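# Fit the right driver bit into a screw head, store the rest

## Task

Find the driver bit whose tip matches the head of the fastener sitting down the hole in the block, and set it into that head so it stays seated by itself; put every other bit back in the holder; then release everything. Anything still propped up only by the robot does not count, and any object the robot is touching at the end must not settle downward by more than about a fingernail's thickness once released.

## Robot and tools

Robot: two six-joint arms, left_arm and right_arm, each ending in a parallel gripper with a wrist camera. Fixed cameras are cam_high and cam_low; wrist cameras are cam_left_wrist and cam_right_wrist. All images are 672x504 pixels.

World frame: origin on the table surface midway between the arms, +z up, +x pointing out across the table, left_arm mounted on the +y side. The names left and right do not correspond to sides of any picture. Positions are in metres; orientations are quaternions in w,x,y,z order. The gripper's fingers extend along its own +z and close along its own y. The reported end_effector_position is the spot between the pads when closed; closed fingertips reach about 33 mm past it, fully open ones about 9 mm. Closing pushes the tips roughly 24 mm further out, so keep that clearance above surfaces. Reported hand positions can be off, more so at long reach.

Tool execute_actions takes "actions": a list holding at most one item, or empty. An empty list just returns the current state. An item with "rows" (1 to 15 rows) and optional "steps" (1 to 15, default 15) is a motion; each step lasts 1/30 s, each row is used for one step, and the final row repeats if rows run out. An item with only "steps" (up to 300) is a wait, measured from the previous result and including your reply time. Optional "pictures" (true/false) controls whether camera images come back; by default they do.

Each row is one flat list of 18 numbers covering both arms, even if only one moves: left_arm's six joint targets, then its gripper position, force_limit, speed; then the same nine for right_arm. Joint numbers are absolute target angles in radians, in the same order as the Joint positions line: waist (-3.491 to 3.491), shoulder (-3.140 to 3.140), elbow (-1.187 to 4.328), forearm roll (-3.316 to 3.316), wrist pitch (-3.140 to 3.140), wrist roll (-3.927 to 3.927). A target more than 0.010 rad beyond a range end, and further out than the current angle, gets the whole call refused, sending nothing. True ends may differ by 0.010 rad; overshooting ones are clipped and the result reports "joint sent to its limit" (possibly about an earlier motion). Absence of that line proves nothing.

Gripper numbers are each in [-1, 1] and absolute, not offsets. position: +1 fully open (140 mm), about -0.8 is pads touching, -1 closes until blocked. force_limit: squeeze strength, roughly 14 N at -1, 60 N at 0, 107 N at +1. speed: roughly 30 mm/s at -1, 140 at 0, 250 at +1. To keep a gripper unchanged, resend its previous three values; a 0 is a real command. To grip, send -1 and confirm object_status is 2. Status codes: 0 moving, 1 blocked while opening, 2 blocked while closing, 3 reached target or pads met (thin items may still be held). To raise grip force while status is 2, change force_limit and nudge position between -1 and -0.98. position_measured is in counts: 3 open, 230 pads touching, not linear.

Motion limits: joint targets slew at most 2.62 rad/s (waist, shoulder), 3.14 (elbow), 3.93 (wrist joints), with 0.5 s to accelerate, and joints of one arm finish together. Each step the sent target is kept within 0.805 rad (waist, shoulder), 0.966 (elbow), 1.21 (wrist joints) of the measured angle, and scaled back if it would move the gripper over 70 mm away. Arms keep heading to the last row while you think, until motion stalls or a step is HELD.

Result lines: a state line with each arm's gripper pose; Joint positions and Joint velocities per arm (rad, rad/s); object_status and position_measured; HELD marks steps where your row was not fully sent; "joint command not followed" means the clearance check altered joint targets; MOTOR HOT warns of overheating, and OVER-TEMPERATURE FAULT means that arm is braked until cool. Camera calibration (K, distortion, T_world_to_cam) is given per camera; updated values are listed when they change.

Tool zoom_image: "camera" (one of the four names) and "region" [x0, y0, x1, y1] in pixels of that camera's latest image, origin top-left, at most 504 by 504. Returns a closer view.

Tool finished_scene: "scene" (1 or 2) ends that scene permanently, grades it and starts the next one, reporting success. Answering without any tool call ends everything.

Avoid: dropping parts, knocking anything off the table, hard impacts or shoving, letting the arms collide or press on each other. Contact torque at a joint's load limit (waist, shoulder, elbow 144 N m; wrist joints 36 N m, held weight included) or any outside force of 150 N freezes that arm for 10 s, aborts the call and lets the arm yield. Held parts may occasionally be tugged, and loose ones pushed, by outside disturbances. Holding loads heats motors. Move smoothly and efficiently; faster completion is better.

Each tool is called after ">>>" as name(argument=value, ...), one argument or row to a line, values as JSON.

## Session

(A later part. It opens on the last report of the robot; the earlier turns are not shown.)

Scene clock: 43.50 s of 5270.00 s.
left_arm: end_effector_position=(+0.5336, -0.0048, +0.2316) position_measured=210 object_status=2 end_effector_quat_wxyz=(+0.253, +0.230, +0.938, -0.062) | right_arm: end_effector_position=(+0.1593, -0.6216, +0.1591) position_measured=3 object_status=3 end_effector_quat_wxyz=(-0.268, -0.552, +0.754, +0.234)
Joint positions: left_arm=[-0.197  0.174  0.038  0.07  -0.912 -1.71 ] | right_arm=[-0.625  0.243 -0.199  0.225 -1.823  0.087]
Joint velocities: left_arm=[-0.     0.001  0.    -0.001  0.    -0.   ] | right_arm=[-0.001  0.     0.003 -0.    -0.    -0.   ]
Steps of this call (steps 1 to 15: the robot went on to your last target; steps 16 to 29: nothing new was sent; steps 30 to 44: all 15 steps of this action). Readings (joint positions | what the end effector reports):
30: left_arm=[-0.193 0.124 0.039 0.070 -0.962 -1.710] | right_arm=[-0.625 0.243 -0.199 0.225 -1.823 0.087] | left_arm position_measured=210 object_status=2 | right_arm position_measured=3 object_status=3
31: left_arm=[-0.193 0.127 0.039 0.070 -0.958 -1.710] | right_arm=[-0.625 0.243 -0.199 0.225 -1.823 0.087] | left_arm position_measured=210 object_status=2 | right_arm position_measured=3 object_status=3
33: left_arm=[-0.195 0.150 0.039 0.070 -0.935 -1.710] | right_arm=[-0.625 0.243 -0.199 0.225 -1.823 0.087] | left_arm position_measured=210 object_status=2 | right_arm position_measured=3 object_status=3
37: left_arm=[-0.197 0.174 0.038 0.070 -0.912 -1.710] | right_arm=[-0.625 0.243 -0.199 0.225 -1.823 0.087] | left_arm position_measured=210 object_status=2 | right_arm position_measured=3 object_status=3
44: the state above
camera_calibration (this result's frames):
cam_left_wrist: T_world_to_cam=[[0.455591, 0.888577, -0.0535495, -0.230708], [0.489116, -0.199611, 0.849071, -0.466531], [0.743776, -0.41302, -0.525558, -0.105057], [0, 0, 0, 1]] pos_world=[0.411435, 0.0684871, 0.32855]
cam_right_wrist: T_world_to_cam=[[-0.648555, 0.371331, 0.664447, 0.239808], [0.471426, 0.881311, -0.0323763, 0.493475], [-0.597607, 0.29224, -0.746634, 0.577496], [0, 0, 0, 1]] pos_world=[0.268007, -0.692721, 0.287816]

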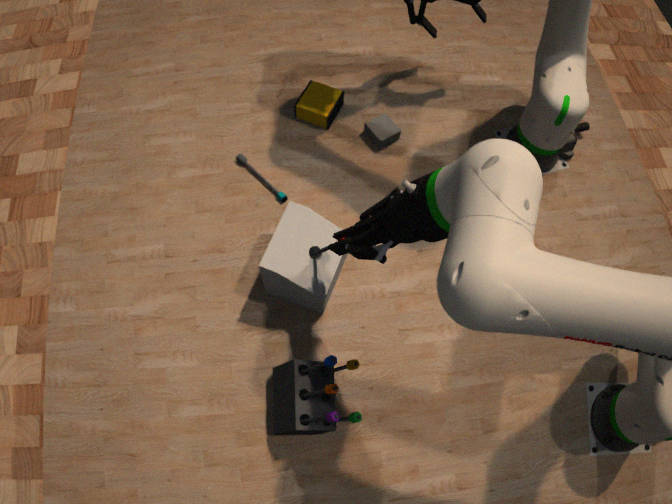

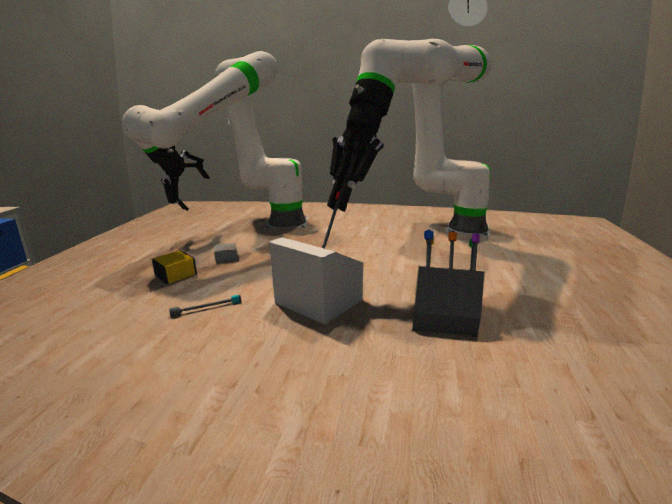

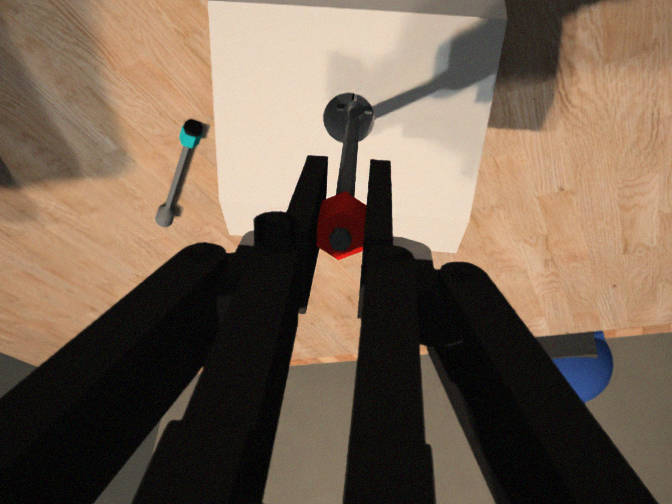

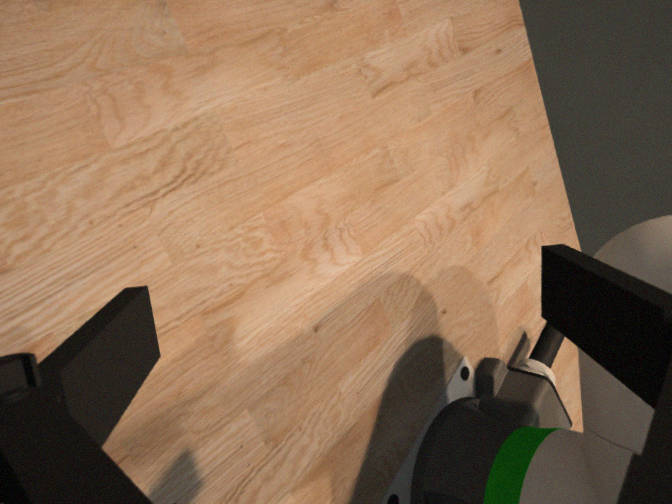

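>>> execute_actions(
  actions=[
    {"rows":[[-0.2073,0.2221,0.0346,0.07,-0.8597,-1.71,-1,0,-0.5,-0.625,0.243,-0.199,0.225,-1.823,0.087,1,0,0]]},
  ],
)

>>> zoom_image(
  camera="cam_left_wrist",
  region=[295,60,425,180],
)

>>> zoom_image(
  camera="cam_high",
  region=[270,210,370,290],
)

Scene clock: 44.83 s of 5270.00 s.
left_arm: end_effector_position=(+0.5452, -0.0159, +0.2056) position_measured=210 object_status=2 end_effector_quat_wxyz=(+0.253, +0.233, +0.937, -0.062) | right_arm: end_effector_position=(+0.1593, -0.6216, +0.1591) position_measured=3 object_status=3 end_effector_quat_wxyz=(-0.268, -0.552, +0.754, +0.234)
Joint positions: left_arm=[-0.207  0.222  0.035  0.07  -0.86  -1.71 ] | right_arm=[-0.625  0.243 -0.199  0.225 -1.823  0.087]
Joint velocities: left_arm=[-0. -0.  0. -0.  0.  0.] | right_arm=[ 0.    -0.     0.001 -0.    -0.     0.   ]
Steps of this call (steps 1 to 15: the robot went on to your last target; steps 16 to 25: nothing new was sent; steps 26 to 40: all 15 steps of this action). Readings (joint positions | what the end effector reports):
26: left_arm=[-0.197 0.174 0.038 0.070 -0.911 -1.710] | right_arm=[-0.625 0.243 -0.199 0.225 -1.823 0.087] | left_arm position_measured=210 object_status=2 | right_arm position_measured=3 object_status=3
27: left_arm=[-0.198 0.177 0.038 0.070 -0.908 -1.710] | right_arm=[-0.625 0.243 -0.199 0.225 -1.823 0.087] | left_arm position_measured=210 object_status=2 | right_arm position_measured=3 object_status=3
29: left_arm=[-0.203 0.200 0.037 0.070 -0.883 -1.710] | right_arm=[-0.625 0.243 -0.199 0.225 -1.823 0.087] | left_arm position_measured=210 object_status=2 | right_arm position_measured=3 object_status=3
33: left_arm=[-0.207 0.222 0.035 0.070 -0.860 -1.710] | right_arm=[-0.625 0.243 -0.199 0.225 -1.823 0.087] | left_arm position_measured=210 object_status=2 | right_arm position_measured=3 object_status=3
40: the state above
camera_calibration (this result's frames):
cam_left_wrist: T_world_to_cam=[[0.461615, 0.885522, -0.0525625, -0.231034], [0.4875, -0.203734, 0.849021, -0.451465], [0.741117, -0.417545, -0.525739, -0.130579], [0, 0, 0, 1]] pos_world=[0.423513, 0.0580842, 0.302509]
cam_right_wrist: T_world_to_cam=[[-0.648555, 0.371331, 0.664447, 0.239808], [0.471426, 0.881311, -0.0323762, 0.493475], [-0.597607, 0.29224, -0.746634, 0.577496], [0, 0, 0, 1]] pos_world=[0.268007, -0.692721, 0.287816]

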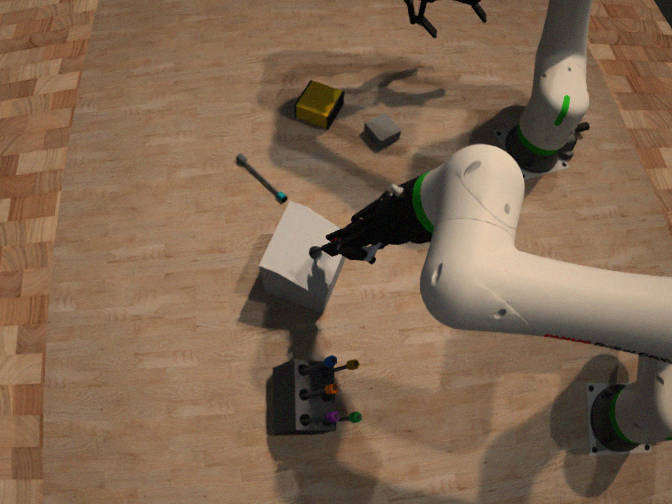

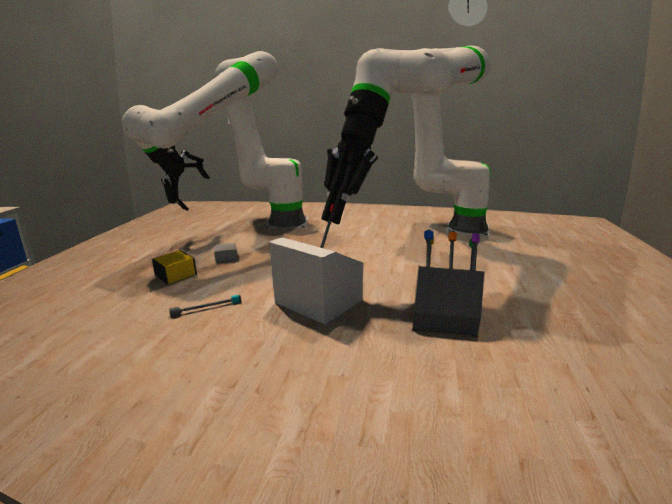

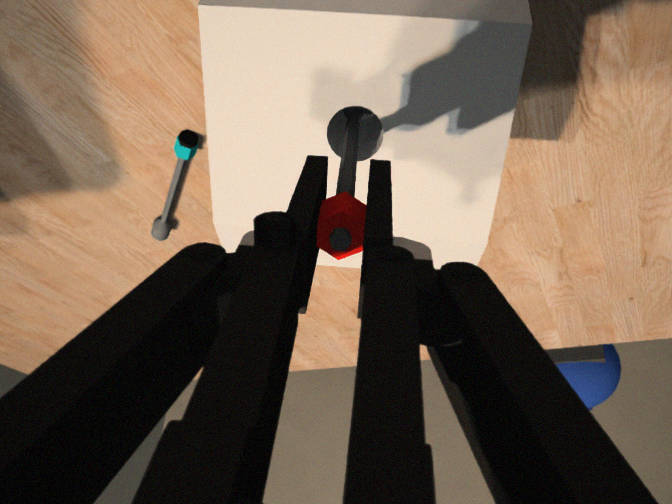

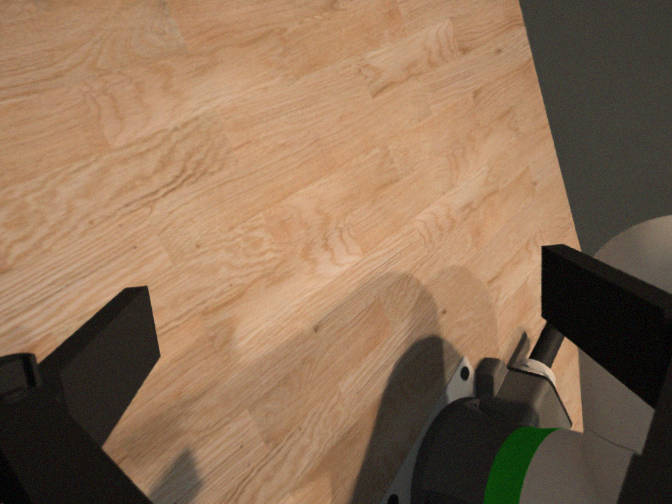

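Region (295, 60, 425, 180) of cam_left_wrist's 672x504 image, scaled by 3.877, with more detail than that image has; it fills the top 465 rows of this view, and the rest is white.

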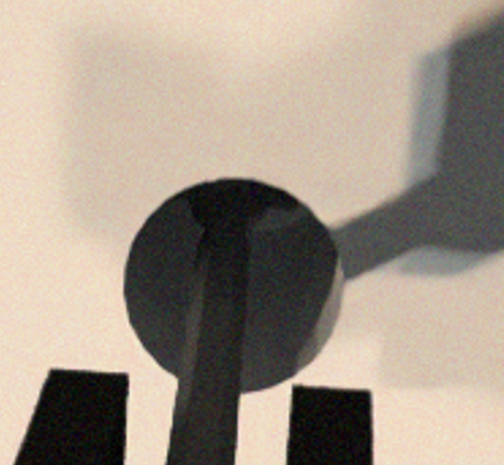

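Region (270, 210, 370, 290) of cam_high's 672x504 image, scaled by 5.040, with more detail than that image has; it fills the top 403 rows of this view, and the rest is white.

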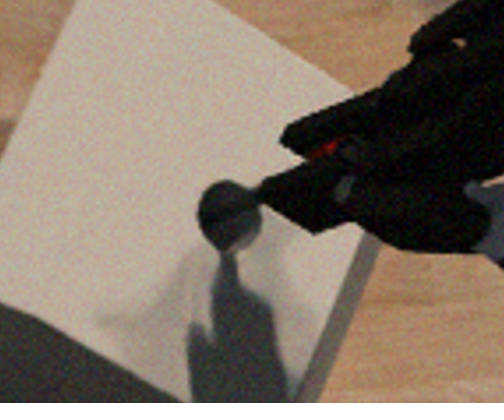

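>>> execute_actions(
  actions=[
    {"rows":[[-0.2065,0.2545,0.0326,0.07,-0.8253,-1.71,-1,0,-0.5,-0.625,0.243,-0.199,0.225,-1.823,0.087,1,0,0]]},
  ],
)

Scene clock: 45.90 s of 5270.00 s.
left_arm: end_effector_position=(+0.5551, -0.0188, +0.1879) position_measured=210 object_status=2 end_effector_quat_wxyz=(+0.253, +0.232, +0.937, -0.062) | right_arm: end_effector_position=(+0.1593, -0.6216, +0.1591) position_measured=3 object_status=3 end_effector_quat_wxyz=(-0.268, -0.552, +0.754, +0.234)
Joint positions: left_arm=[-0.207  0.254  0.032  0.07  -0.825 -1.71 ] | right_arm=[-0.625  0.243 -0.199  0.225 -1.823  0.087]
Joint velocities: left_arm=[-0.    -0.    -0.    -0.002 -0.     0.   ] | right_arm=[ 0.001 -0.     0.001  0.    -0.     0.001]
Steps of this call (steps 1 to 15: the robot went on to your last target; steps 16 to 17: nothing new was sent; steps 18 to 32: all 15 steps of this action). Readings (joint positions | what the end effector reports):
18: left_arm=[-0.207 0.222 0.035 0.070 -0.859 -1.710] | right_arm=[-0.625 0.243 -0.199 0.225 -1.823 0.087] | left_arm position_measured=210 object_status=2 | right_arm position_measured=3 object_status=3
19: left_arm=[-0.207 0.225 0.035 0.070 -0.856 -1.710] | right_arm=[-0.625 0.243 -0.199 0.225 -1.823 0.087] | left_arm position_measured=210 object_status=2 | right_arm position_measured=3 object_status=3
21: left_arm=[-0.207 0.245 0.033 0.070 -0.835 -1.710] | right_arm=[-0.625 0.243 -0.199 0.225 -1.823 0.087] | left_arm position_measured=210 object_status=2 | right_arm position_measured=3 object_status=3
25: left_arm=[-0.207 0.254 0.032 0.070 -0.825 -1.710] | right_arm=[-0.625 0.243 -0.199 0.225 -1.823 0.087] | left_arm position_measured=210 object_status=2 | right_arm position_measured=3 object_status=3
32: the state above
camera_calibration (this result's frames):
cam_left_wrist: T_world_to_cam=[[0.458744, 0.887017, -0.0524916, -0.232407], [0.488261, -0.202279, 0.848932, -0.442259], [0.742399, -0.415072, -0.52589, -0.149097], [0, 0, 0, 1]] pos_world=[0.433242, 0.0548032, 0.28484]
cam_right_wrist: T_world_to_cam=[[-0.648555, 0.371331, 0.664447, 0.239807], [0.471426, 0.881311, -0.0323763, 0.493475], [-0.597607, 0.29224, -0.746634, 0.577496], [0, 0, 0, 1]] pos_world=[0.268007, -0.692721, 0.287816]

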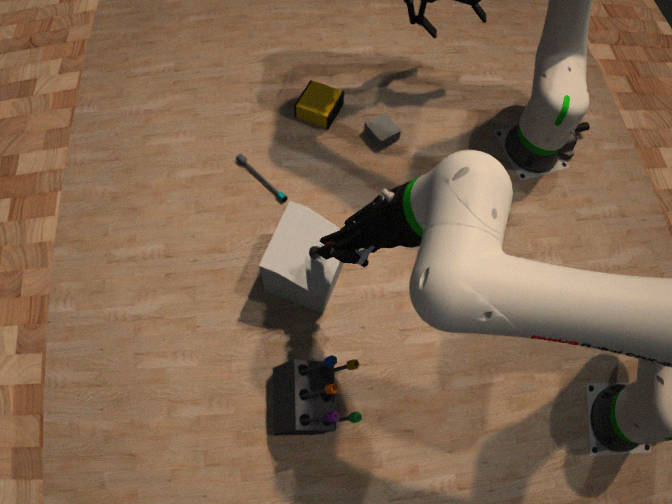

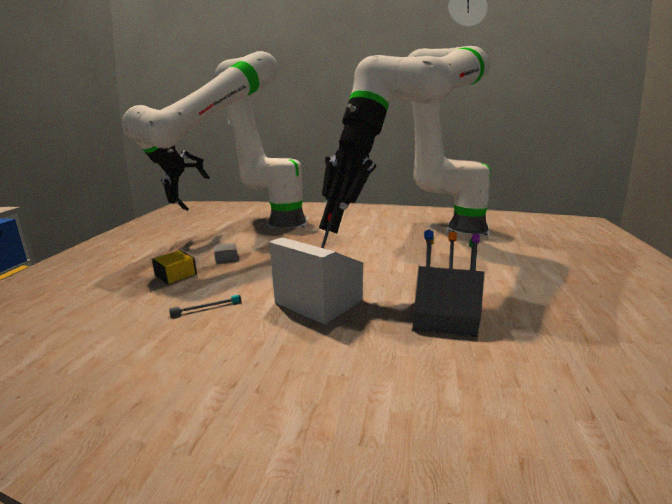

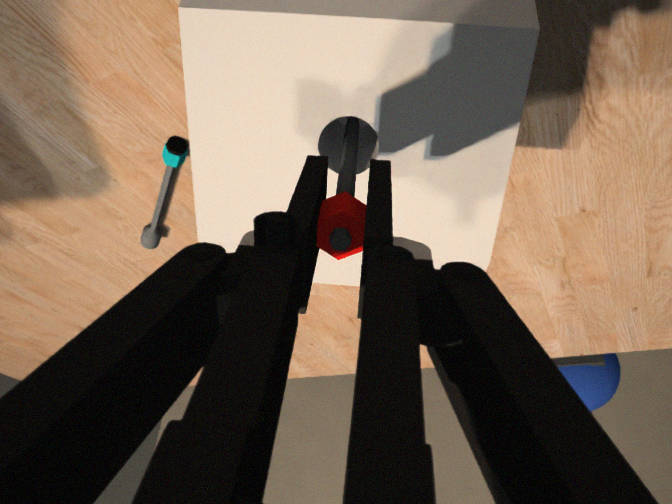

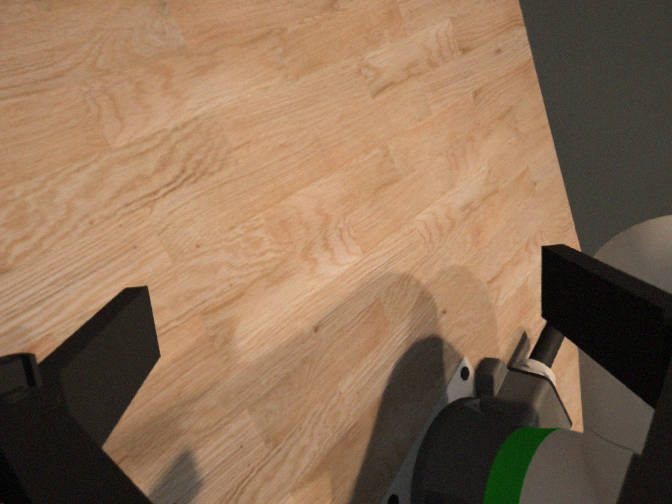

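Centred now. Continue 1 cm.

>>> execute_actions(
  actions=[
    {"rows":[[-0.2082,0.2707,0.0316,0.07,-0.8081,-1.71,-1,0,-0.5,-0.625,0.243,-0.199,0.225,-1.823,0.087,1,0,0]]},
  ],
)

Scene clock: 46.97 s of 5270.00 s.
left_arm: end_effector_position=(+0.5591, -0.0213, +0.1789) position_measured=210 object_status=2 end_effector_quat_wxyz=(+0.253, +0.232, +0.937, -0.062) | right_arm: end_effector_position=(+0.1593, -0.6216, +0.1591) position_measured=3 object_status=3 end_effector_quat_wxyz=(-0.268, -0.552, +0.754, +0.234)
Joint positions: left_arm=[-0.208  0.271  0.032  0.07  -0.808 -1.71 ] | right_arm=[-0.625  0.243 -0.199  0.225 -1.823  0.087]
Joint velocities: left_arm=[-0. -0. -0. -0.  0.  0.] | right_arm=[-0.002  0.    -0.001  0.     0.    -0.001]
Steps of this call (steps 1 to 15: the robot went on to your last target; steps 16 to 17: nothing new was sent; steps 18 to 32: all 15 steps of this action). Readings (joint positions | what the end effector reports):
18: left_arm=[-0.206 0.255 0.033 0.070 -0.825 -1.710] | right_arm=[-0.625 0.243 -0.199 0.225 -1.823 0.087] | left_arm position_measured=210 object_status=2 | right_arm position_measured=3 object_status=3
19: left_arm=[-0.207 0.258 0.033 0.070 -0.821 -1.710] | right_arm=[-0.625 0.243 -0.199 0.225 -1.823 0.087] | left_arm position_measured=210 object_status=2 | right_arm position_measured=3 object_status=3
21: left_arm=[-0.208 0.268 0.033 0.070 -0.810 -1.710] | right_arm=[-0.625 0.243 -0.199 0.225 -1.823 0.087] | left_arm position_measured=210 object_status=2 | right_arm position_measured=3 object_status=3
25: left_arm=[-0.208 0.270 0.032 0.070 -0.808 -1.710] | right_arm=[-0.625 0.243 -0.199 0.225 -1.823 0.087] | left_arm position_measured=210 object_status=2 | right_arm position_measured=3 object_status=3
32: the state above
camera_calibration (this result's frames):
cam_left_wrist: T_world_to_cam=[[0.459269, 0.886771, -0.0520443, -0.232842], [0.487938, -0.202883, 0.848973, -0.437006], [0.742286, -0.415301, -0.525867, -0.157773], [0, 0, 0, 1]] pos_world=[0.437281, 0.0522935, 0.275921]
cam_right_wrist: T_world_to_cam=[[-0.648555, 0.371331, 0.664447, 0.239808], [0.471426, 0.881311, -0.0323764, 0.493475], [-0.597607, 0.29224, -0.746634, 0.577496], [0, 0, 0, 1]] pos_world=[0.268007, -0.692721, 0.287816]

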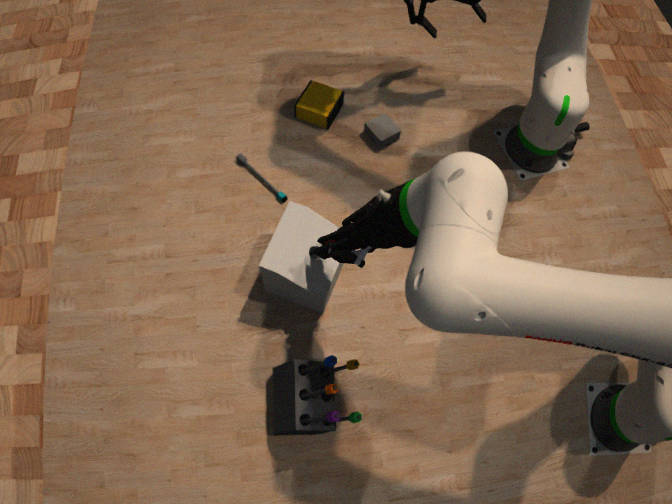

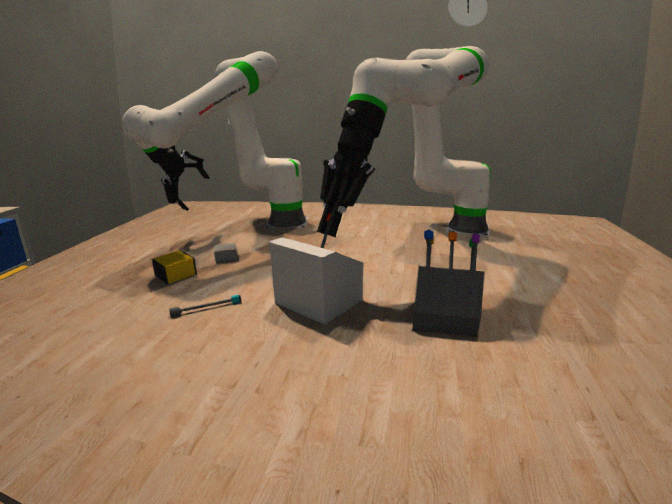

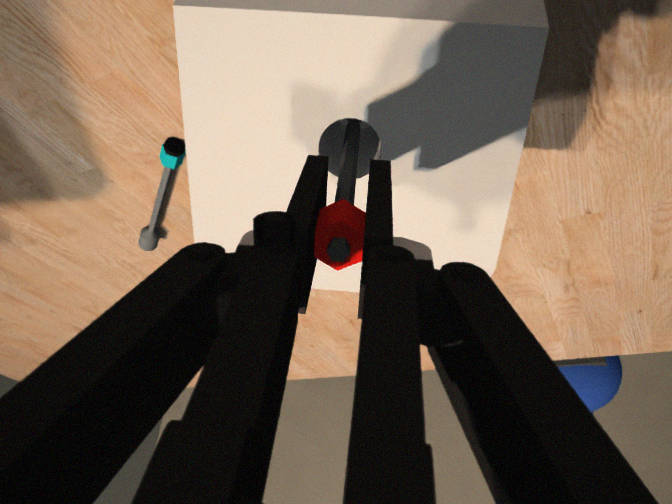

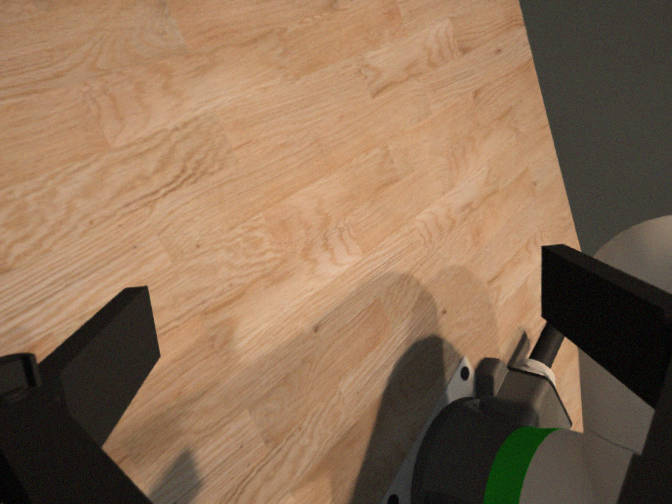

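>>> execute_actions(
  actions=[
    {"rows":[[-0.2082,0.2707,0.0316,0.07,-0.8081,-1.71,-0.3,0,-0.5,-0.625,0.243,-0.199,0.225,-1.823,0.087,1,0,0]]},
  ],
  pictures=false,
)

>>> execute_actions(
  actions=[
    {"rows":[[-0.1927,0.1242,0.0391,0.07,-0.9621,-1.71,-0.3,0,-0.5,-0.625,0.243,-0.199,0.225,-1.823,0.087,1,0,0]]},
  ],
)

>>> zoom_image(
  camera="cam_left_wrist",
  region=[285,60,425,190],
)

>>> zoom_image(
  camera="cam_high",
  region=[270,210,370,290],
)

Scene clock: 48.20 s of 5270.00 s.
left_arm: end_effector_position=(+0.5592, -0.0213, +0.1789) position_measured=167 object_status=0 end_effector_quat_wxyz=(+0.253, +0.232, +0.937, -0.062) | right_arm: end_effector_position=(+0.1593, -0.6216, +0.1591) position_measured=3 object_status=3 end_effector_quat_wxyz=(-0.268, -0.552, +0.754, +0.234)
Joint positions: left_arm=[-0.208  0.271  0.032  0.07  -0.808 -1.71 ] | right_arm=[-0.625  0.243 -0.199  0.225 -1.823  0.087]
Joint velocities: left_arm=[ 0.     0.    -0.     0.001 -0.     0.   ] | right_arm=[-0.    -0.    -0.001 -0.    -0.     0.001]
Steps of this call (steps 1 to 15: the robot went on to your last target; steps 16 to 22: nothing new was sent; steps 23 to 37: all 15 steps of this action). Readings (joint positions | what the end effector reports):
23: left_arm=[-0.208 0.271 0.032 0.070 -0.808 -1.710] | right_arm=[-0.625 0.243 -0.199 0.225 -1.823 0.087] | left_arm position_measured=210 object_status=0 | right_arm position_measured=3 object_status=3
24: left_arm=[-0.208 0.271 0.031 0.069 -0.808 -1.710] | right_arm=[-0.625 0.243 -0.199 0.225 -1.823 0.087] | left_arm position_measured=210 object_status=0 | right_arm position_measured=3 object_status=3
26: left_arm=[-0.208 0.272 0.030 0.068 -0.808 -1.710] | right_arm=[-0.625 0.243 -0.199 0.225 -1.823 0.087] | left_arm position_measured=198 object_status=0 | right_arm position_measured=3 object_status=3
30: left_arm=[-0.208 0.271 0.031 0.070 -0.808 -1.710] | right_arm=[-0.625 0.243 -0.199 0.225 -1.823 0.087] | left_arm position_measured=180 object_status=0 | right_arm position_measured=3 object_status=3
37: the state above

Scene clock: 48.70 s of 5270.00 s.
left_arm: end_effector_position=(+0.5181, +0.0035, +0.2562) position_measured=167 object_status=3 end_effector_quat_wxyz=(+0.253, +0.229, +0.938, -0.062) | right_arm: end_effector_position=(+0.1593, -0.6216, +0.1591) position_measured=3 object_status=3 end_effector_quat_wxyz=(-0.268, -0.552, +0.754, +0.234)
Joint positions: left_arm=[-0.193  0.124  0.039  0.07  -0.962 -1.71 ] | right_arm=[-0.625  0.243 -0.199  0.225 -1.823  0.087]
Joint velocities: left_arm=[-0.    -0.     0.     0.    -0.001  0.   ] | right_arm=[-0.    -0.    -0.    -0.     0.001  0.   ]
Steps of this call (steps 1 to 15: all 15 steps of this action). Readings (joint positions | what the end effector reports):
1: left_arm=[-0.208 0.270 0.032 0.070 -0.808 -1.710] | right_arm=[-0.625 0.243 -0.199 0.225 -1.823 0.087] | left_arm position_measured=167 object_status=0 | right_arm position_measured=3 object_status=3
2: left_arm=[-0.208 0.267 0.032 0.070 -0.812 -1.710] | right_arm=[-0.625 0.243 -0.199 0.225 -1.823 0.087] | left_arm position_measured=167 object_status=3 | right_arm position_measured=3 object_status=3
4: left_arm=[-0.205 0.244 0.033 0.070 -0.837 -1.710] | right_arm=[-0.625 0.243 -0.199 0.225 -1.823 0.087] | left_arm position_measured=167 object_status=3 | right_arm position_measured=3 object_status=3
8: left_arm=[-0.196 0.153 0.038 0.070 -0.931 -1.710] | right_arm=[-0.625 0.243 -0.199 0.225 -1.823 0.087] | left_arm position_measured=167 object_status=3 | right_arm position_measured=3 object_status=3
15: the state above
camera_calibration (this result's frames):
cam_left_wrist: T_world_to_cam=[[0.45488, 0.88892, -0.0539014, -0.229215], [0.489337, -0.198917, 0.849106, -0.47832], [0.744066, -0.412617, -0.525465, -0.0773706], [0, 0, 0, 1]] pos_world=[0.395894, 0.0766833, 0.353134]
cam_right_wrist: T_world_to_cam=[[-0.648555, 0.371331, 0.664447, 0.239808], [0.471426, 0.881311, -0.0323763, 0.493475], [-0.597607, 0.29224, -0.746634, 0.577496], [0, 0, 0, 1]] pos_world=[0.268007, -0.692721, 0.287816]

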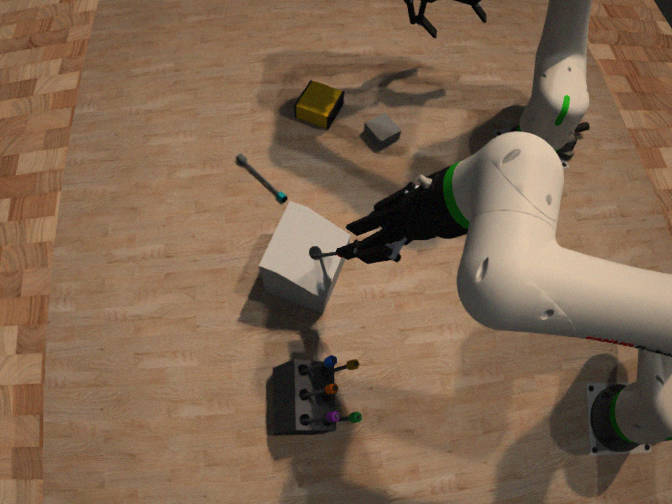

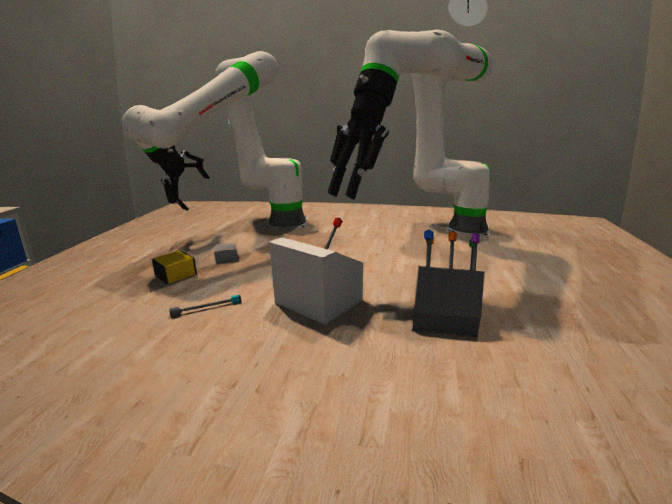

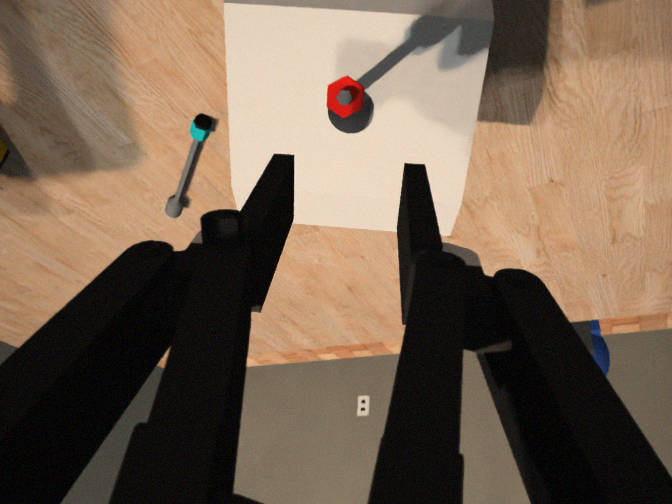

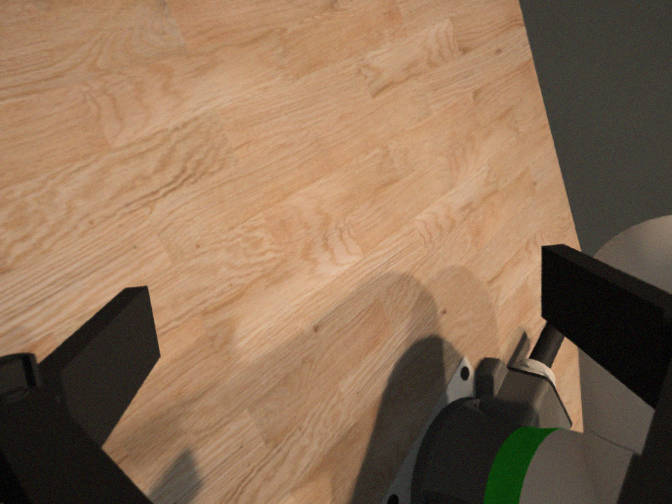

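Region (285, 60, 425, 190) of cam_left_wrist's 672x504 image, scaled by 3.600, with more detail than that image has; it fills the top 468 rows of this view, and the rest is white.

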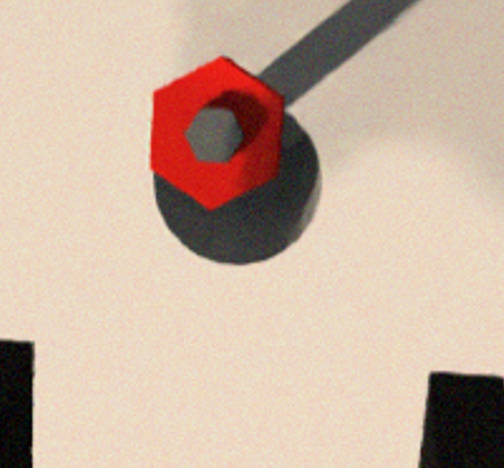

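Region (270, 210, 370, 290) of cam_high's 672x504 image, scaled by 5.040, with more detail than that image has; it fills the top 403 rows of this view, and the rest is white.

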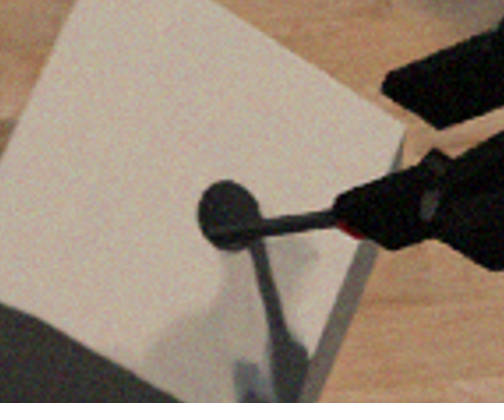

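>>> execute_actions(
  actions=[
    {"rows":[[-0.2374,0.577,0.7596,0,-1.7534,-1.67,1,0,0,-0.625,0.243,-0.199,0.225,-1.823,0.087,1,0,0]]},
  ],
  pictures=false,
)

>>> execute_actions(
  actions=[
    {"steps":25},
  ],
)

>>> zoom_image(
  camera="cam_left_wrist",
  region=[270,160,430,320],
)

Scene clock: 50.20 s of 5270.00 s.
left_arm: end_effector_position=(+0.5070, -0.0010, +0.2499) position_measured=64 object_status=0 end_effector_quat_wxyz=(+0.049, +0.252, +0.966, -0.014) | right_arm: end_effector_position=(+0.1593, -0.6216, +0.1591) position_measured=3 object_status=3 end_effector_quat_wxyz=(-0.268, -0.552, +0.754, +0.234)
Joint positions: left_arm=[-0.229  0.49   0.621  0.014 -1.601 -1.678] | right_arm=[-0.625  0.243 -0.199  0.225 -1.823  0.087]
Joint velocities: left_arm=[-0.081  0.815  1.296 -0.125 -1.419  0.072] | right_arm=[ 0.002  0.     0.001  0.     0.001 -0.002]
Steps of this call (steps 1 to 15: the robot went on to your last target; steps 16 to 30: nothing new was sent; steps 31 to 45: all 15 steps of this action). Readings (joint positions | what the end effector reports):
31: left_arm=[-0.193 0.124 0.039 0.070 -0.962 -1.710] | right_arm=[-0.625 0.243 -0.199 0.225 -1.823 0.087] | left_arm position_measured=167 object_status=0 | right_arm position_measured=3 object_status=3
32: left_arm=[-0.193 0.127 0.043 0.070 -0.967 -1.710] | right_arm=[-0.625 0.243 -0.199 0.225 -1.823 0.087] | left_arm position_measured=163 object_status=0 | right_arm position_measured=3 object_status=3
34: left_arm=[-0.195 0.145 0.072 0.067 -0.998 -1.709] | right_arm=[-0.625 0.243 -0.199 0.225 -1.823 0.087] | left_arm position_measured=148 object_status=0 | right_arm position_measured=3 object_status=3
38: left_arm=[-0.203 0.233 0.212 0.053 -1.152 -1.700] | right_arm=[-0.625 0.243 -0.199 0.225 -1.823 0.087] | left_arm position_measured=117 object_status=0 | right_arm position_measured=3 object_status=3
45: the state above

Scene clock: 51.03 s of 5270.00 s.
left_arm: end_effector_position=(+0.4979, +0.0020, +0.2502) position_measured=3 object_status=3 end_effector_quat_wxyz=(-0.000, +0.252, +0.968, +0.000) | right_arm: end_effector_position=(+0.1593, -0.6216, +0.1591) position_measured=3 object_status=3 end_effector_quat_wxyz=(-0.268, -0.552, +0.754, +0.234)
Joint positions: left_arm=[-0.237  0.577  0.76  -0.    -1.753 -1.67 ] | right_arm=[-0.625  0.243 -0.199  0.225 -1.823  0.087]
Joint velocities: left_arm=[ 0.     0.001 -0.    -0.001 -0.001 -0.   ] | right_arm=[ 0.001 -0.     0.002  0.     0.     0.001]
Steps of this call (steps 1 to 25: the robot went on to your last target). Readings (joint positions | what the end effector reports):
1: left_arm=[-0.231 0.515 0.661 0.010 -1.645 -1.675] | right_arm=[-0.625 0.243 -0.199 0.225 -1.823 0.087] | left_arm position_measured=57 object_status=0 | right_arm position_measured=3 object_status=3
2: left_arm=[-0.233 0.536 0.694 0.006 -1.682 -1.674] | right_arm=[-0.625 0.243 -0.199 0.225 -1.823 0.087] | left_arm position_measured=49 object_status=0 | right_arm position_measured=3 object_status=3
4: left_arm=[-0.236 0.565 0.740 0.002 -1.732 -1.671] | right_arm=[-0.625 0.243 -0.199 0.225 -1.823 0.087] | left_arm position_measured=34 object_status=0 | right_arm position_measured=3 object_status=3
8: left_arm=[-0.237 0.577 0.759 0.000 -1.753 -1.670] | right_arm=[-0.625 0.243 -0.199 0.225 -1.823 0.087] | left_arm position_measured=5 object_status=0 | right_arm position_measured=3 object_status=3
25: the state above
camera_calibration (this result's frames):
cam_left_wrist: T_world_to_cam=[[0.457968, 0.887924, -0.0430956, -0.223302], [0.794022, -0.386774, 0.468972, -0.519814], [0.399743, -0.248993, -0.882161, 0.194189], [0, 0, 0, 1]] pos_world=[0.437383, 0.0455765, 0.40546]
cam_right_wrist: T_world_to_cam=[[-0.648555, 0.371331, 0.664447, 0.239808], [0.471426, 0.881311, -0.0323764, 0.493475], [-0.597607, 0.29224, -0.746634, 0.577496], [0, 0, 0, 1]] pos_world=[0.268007, -0.692721, 0.287816]

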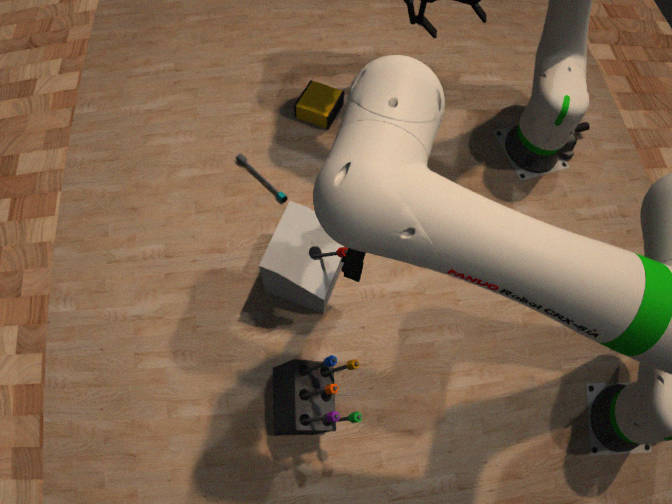

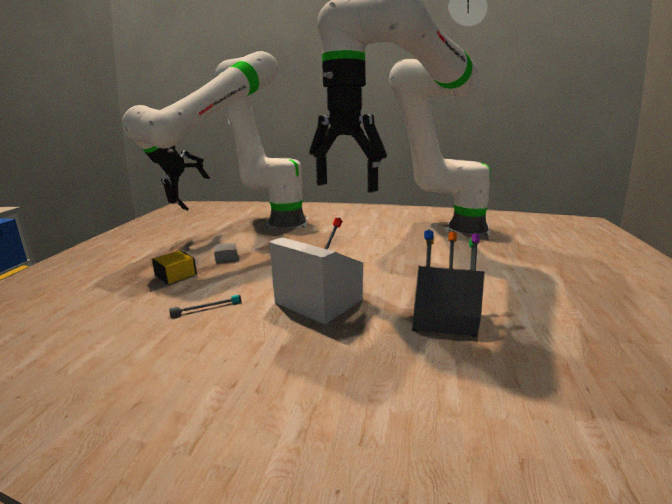

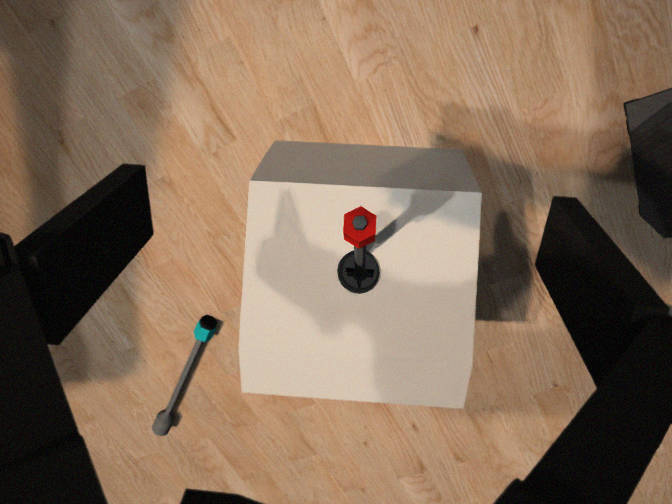

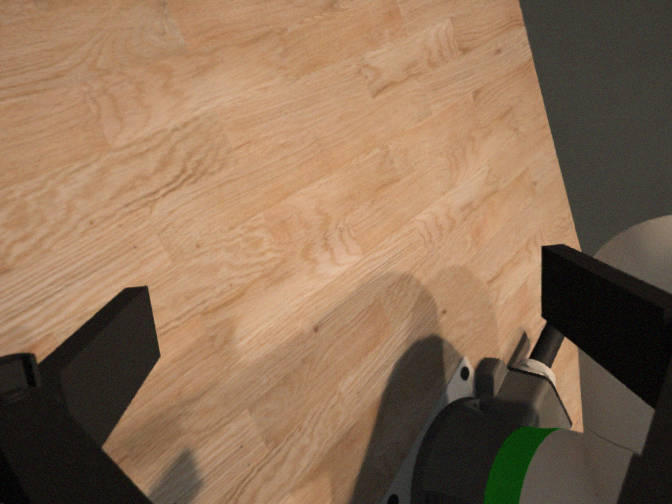

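Region (270, 160, 430, 320) of cam_left_wrist's 672x504 image, scaled by 3.150, with more detail than that image has.

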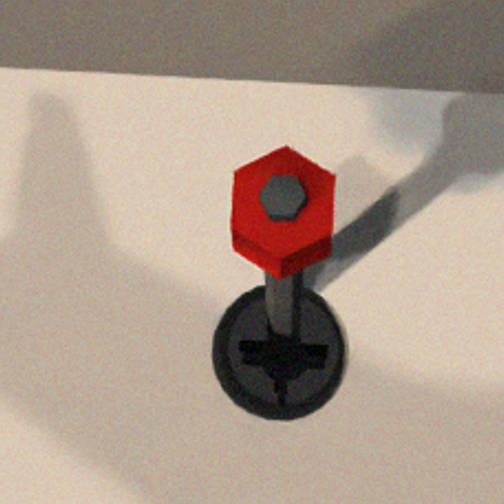

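>>> execute_actions(
  actions=[
    {"rows":[[-0.1807,-0.0073,-0.2702,0.15,-0.6279,-1.80,-0.3,0,0,-0.625,0.243,-0.199,0.225,-1.823,0.087,1,0,0]]},
  ],
  pictures=false,
)

>>> execute_actions(
  actions=[
    {"steps":30},
  ],
)

Scene clock: 54.50 s of 5270.00 s.
left_arm: end_effector_position=(+0.5196, -0.0120, +0.2409) position_measured=106 object_status=0 end_effector_quat_wxyz=(+0.222, +0.252, +0.939, -0.068) | right_arm: end_effector_position=(+0.1593, -0.6216, +0.1591) position_measured=3 object_status=3 end_effector_quat_wxyz=(-0.268, -0.552, +0.754, +0.234)
Joint positions: left_arm=[-0.2    0.194  0.098  0.098 -1.016 -1.755] | right_arm=[-0.625  0.243 -0.199  0.225 -1.823  0.087]
Joint velocities: left_arm=[ 0.113 -1.154 -2.116  0.295  2.216 -0.256] | right_arm=[ 0.    -0.    -0.001  0.     0.    -0.001]
Steps of this call (steps 1 to 15: the robot went on to your last target; steps 16 to 89: nothing new was sent; steps 90 to 104: all 15 steps of this action). Readings (joint positions | what the end effector reports):
90: left_arm=[-0.237 0.577 0.760 -0.000 -1.753 -1.670] | right_arm=[-0.625 0.243 -0.199 0.225 -1.823 0.087] | left_arm position_measured=3 object_status=0 | right_arm position_measured=3 object_status=3
91: left_arm=[-0.237 0.575 0.756 -0.000 -1.749 -1.670] | right_arm=[-0.625 0.243 -0.199 0.225 -1.823 0.087] | left_arm position_measured=7 object_status=0 | right_arm position_measured=3 object_status=3
93: left_arm=[-0.236 0.557 0.727 0.005 -1.715 -1.674] | right_arm=[-0.625 0.243 -0.199 0.225 -1.823 0.087] | left_arm position_measured=22 object_status=0 | right_arm position_measured=3 object_status=3
97: left_arm=[-0.227 0.473 0.586 0.027 -1.553 -1.693] | right_arm=[-0.625 0.243 -0.199 0.225 -1.823 0.087] | left_arm position_measured=53 object_status=0 | right_arm position_measured=3 object_status=3
104: the state above

Scene clock: 55.50 s of 5270.00 s.
left_arm: end_effector_position=(+0.5039, +0.0068, +0.2271) position_measured=167 object_status=3 end_effector_quat_wxyz=(+0.328, +0.229, +0.913, -0.082) | right_arm: end_effector_position=(+0.1593, -0.6216, +0.1591) position_measured=3 object_status=3 end_effector_quat_wxyz=(-0.268, -0.552, +0.754, +0.234)
Joint positions: left_arm=[-0.181 -0.007 -0.27   0.15  -0.628 -1.8  ] | right_arm=[-0.625  0.243 -0.199  0.225 -1.823  0.087]
Joint velocities: left_arm=[-0.     0.001  0.     0.001 -0.    -0.   ] | right_arm=[-0.001  0.     0.001  0.    -0.     0.001]
Steps of this call (steps 1 to 30: the robot went on to your last target). Readings (joint positions | what the end effector reports):
1: left_arm=[-0.197 0.157 0.030 0.108 -0.944 -1.763] | right_arm=[-0.625 0.243 -0.199 0.225 -1.823 0.087] | left_arm position_measured=113 object_status=0 | right_arm position_measured=3 object_status=3
2: left_arm=[-0.193 0.123 -0.031 0.116 -0.879 -1.771] | right_arm=[-0.625 0.243 -0.199 0.225 -1.823 0.087] | left_arm position_measured=121 object_status=0 | right_arm position_measured=3 object_status=3
4: left_arm=[-0.188 0.068 -0.132 0.131 -0.773 -1.783] | right_arm=[-0.625 0.243 -0.199 0.225 -1.823 0.087] | left_arm position_measured=136 object_status=0 | right_arm position_measured=3 object_status=3
8: left_arm=[-0.182 0.003 -0.251 0.147 -0.648 -1.798] | right_arm=[-0.625 0.243 -0.199 0.225 -1.823 0.087] | left_arm position_measured=165 object_status=0 | right_arm position_measured=3 object_status=3
30: the state above
All arms were judged still, so your last target was given up. Only a new action makes them travel on or press farther. Fingers that are still opening or closing keep moving.
camera_calibration (this result's frames):
cam_left_wrist: T_world_to_cam=[[0.473515, 0.87913, -0.0539752, -0.236619], [0.359472, -0.136946, 0.923052, -0.397715], [0.804091, -0.456482, -0.380869, -0.143568], [0, 0, 0, 1]] pos_world=[0.370452, 0.0880169, 0.29966]
cam_right_wrist: T_world_to_cam=[[-0.648555, 0.371331, 0.664447, 0.239808], [0.471426, 0.881311, -0.0323763, 0.493475], [-0.597607, 0.29224, -0.746634, 0.577496], [0, 0, 0, 1]] pos_world=[0.268007, -0.692721, 0.287816]

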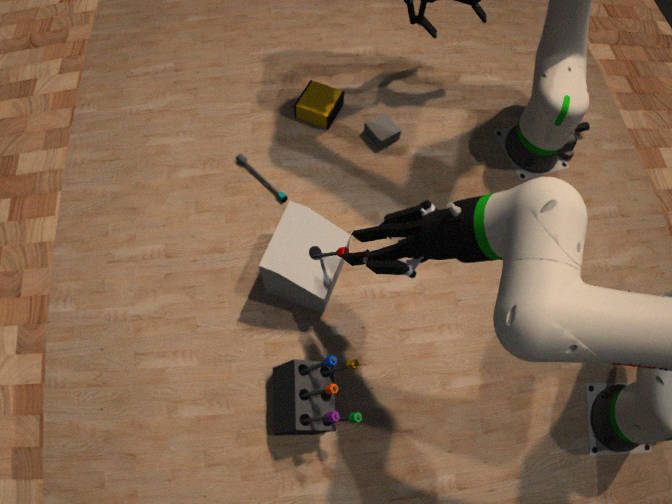

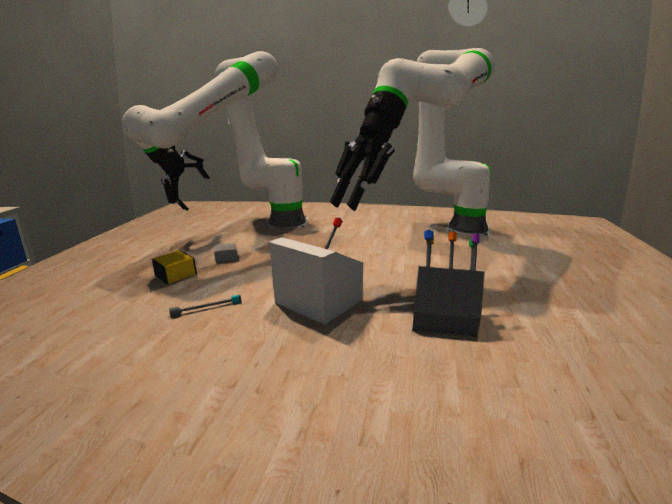

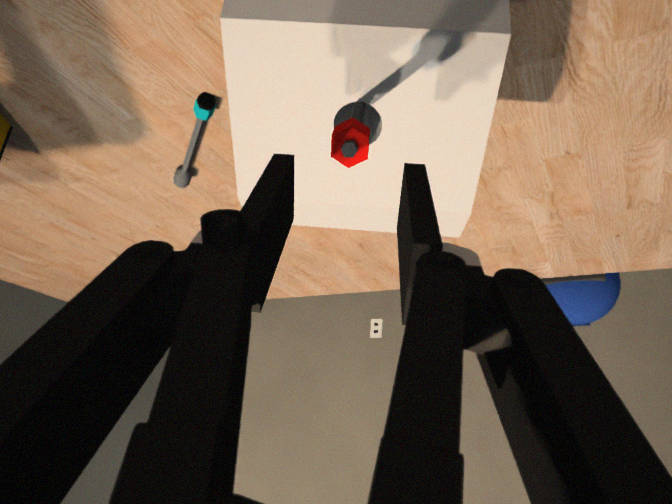

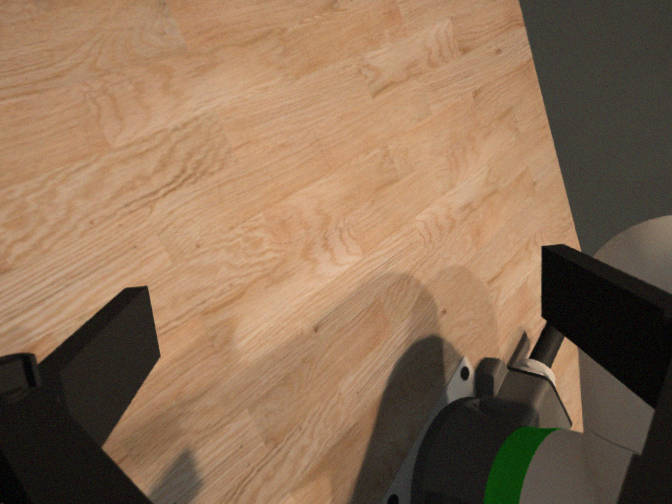

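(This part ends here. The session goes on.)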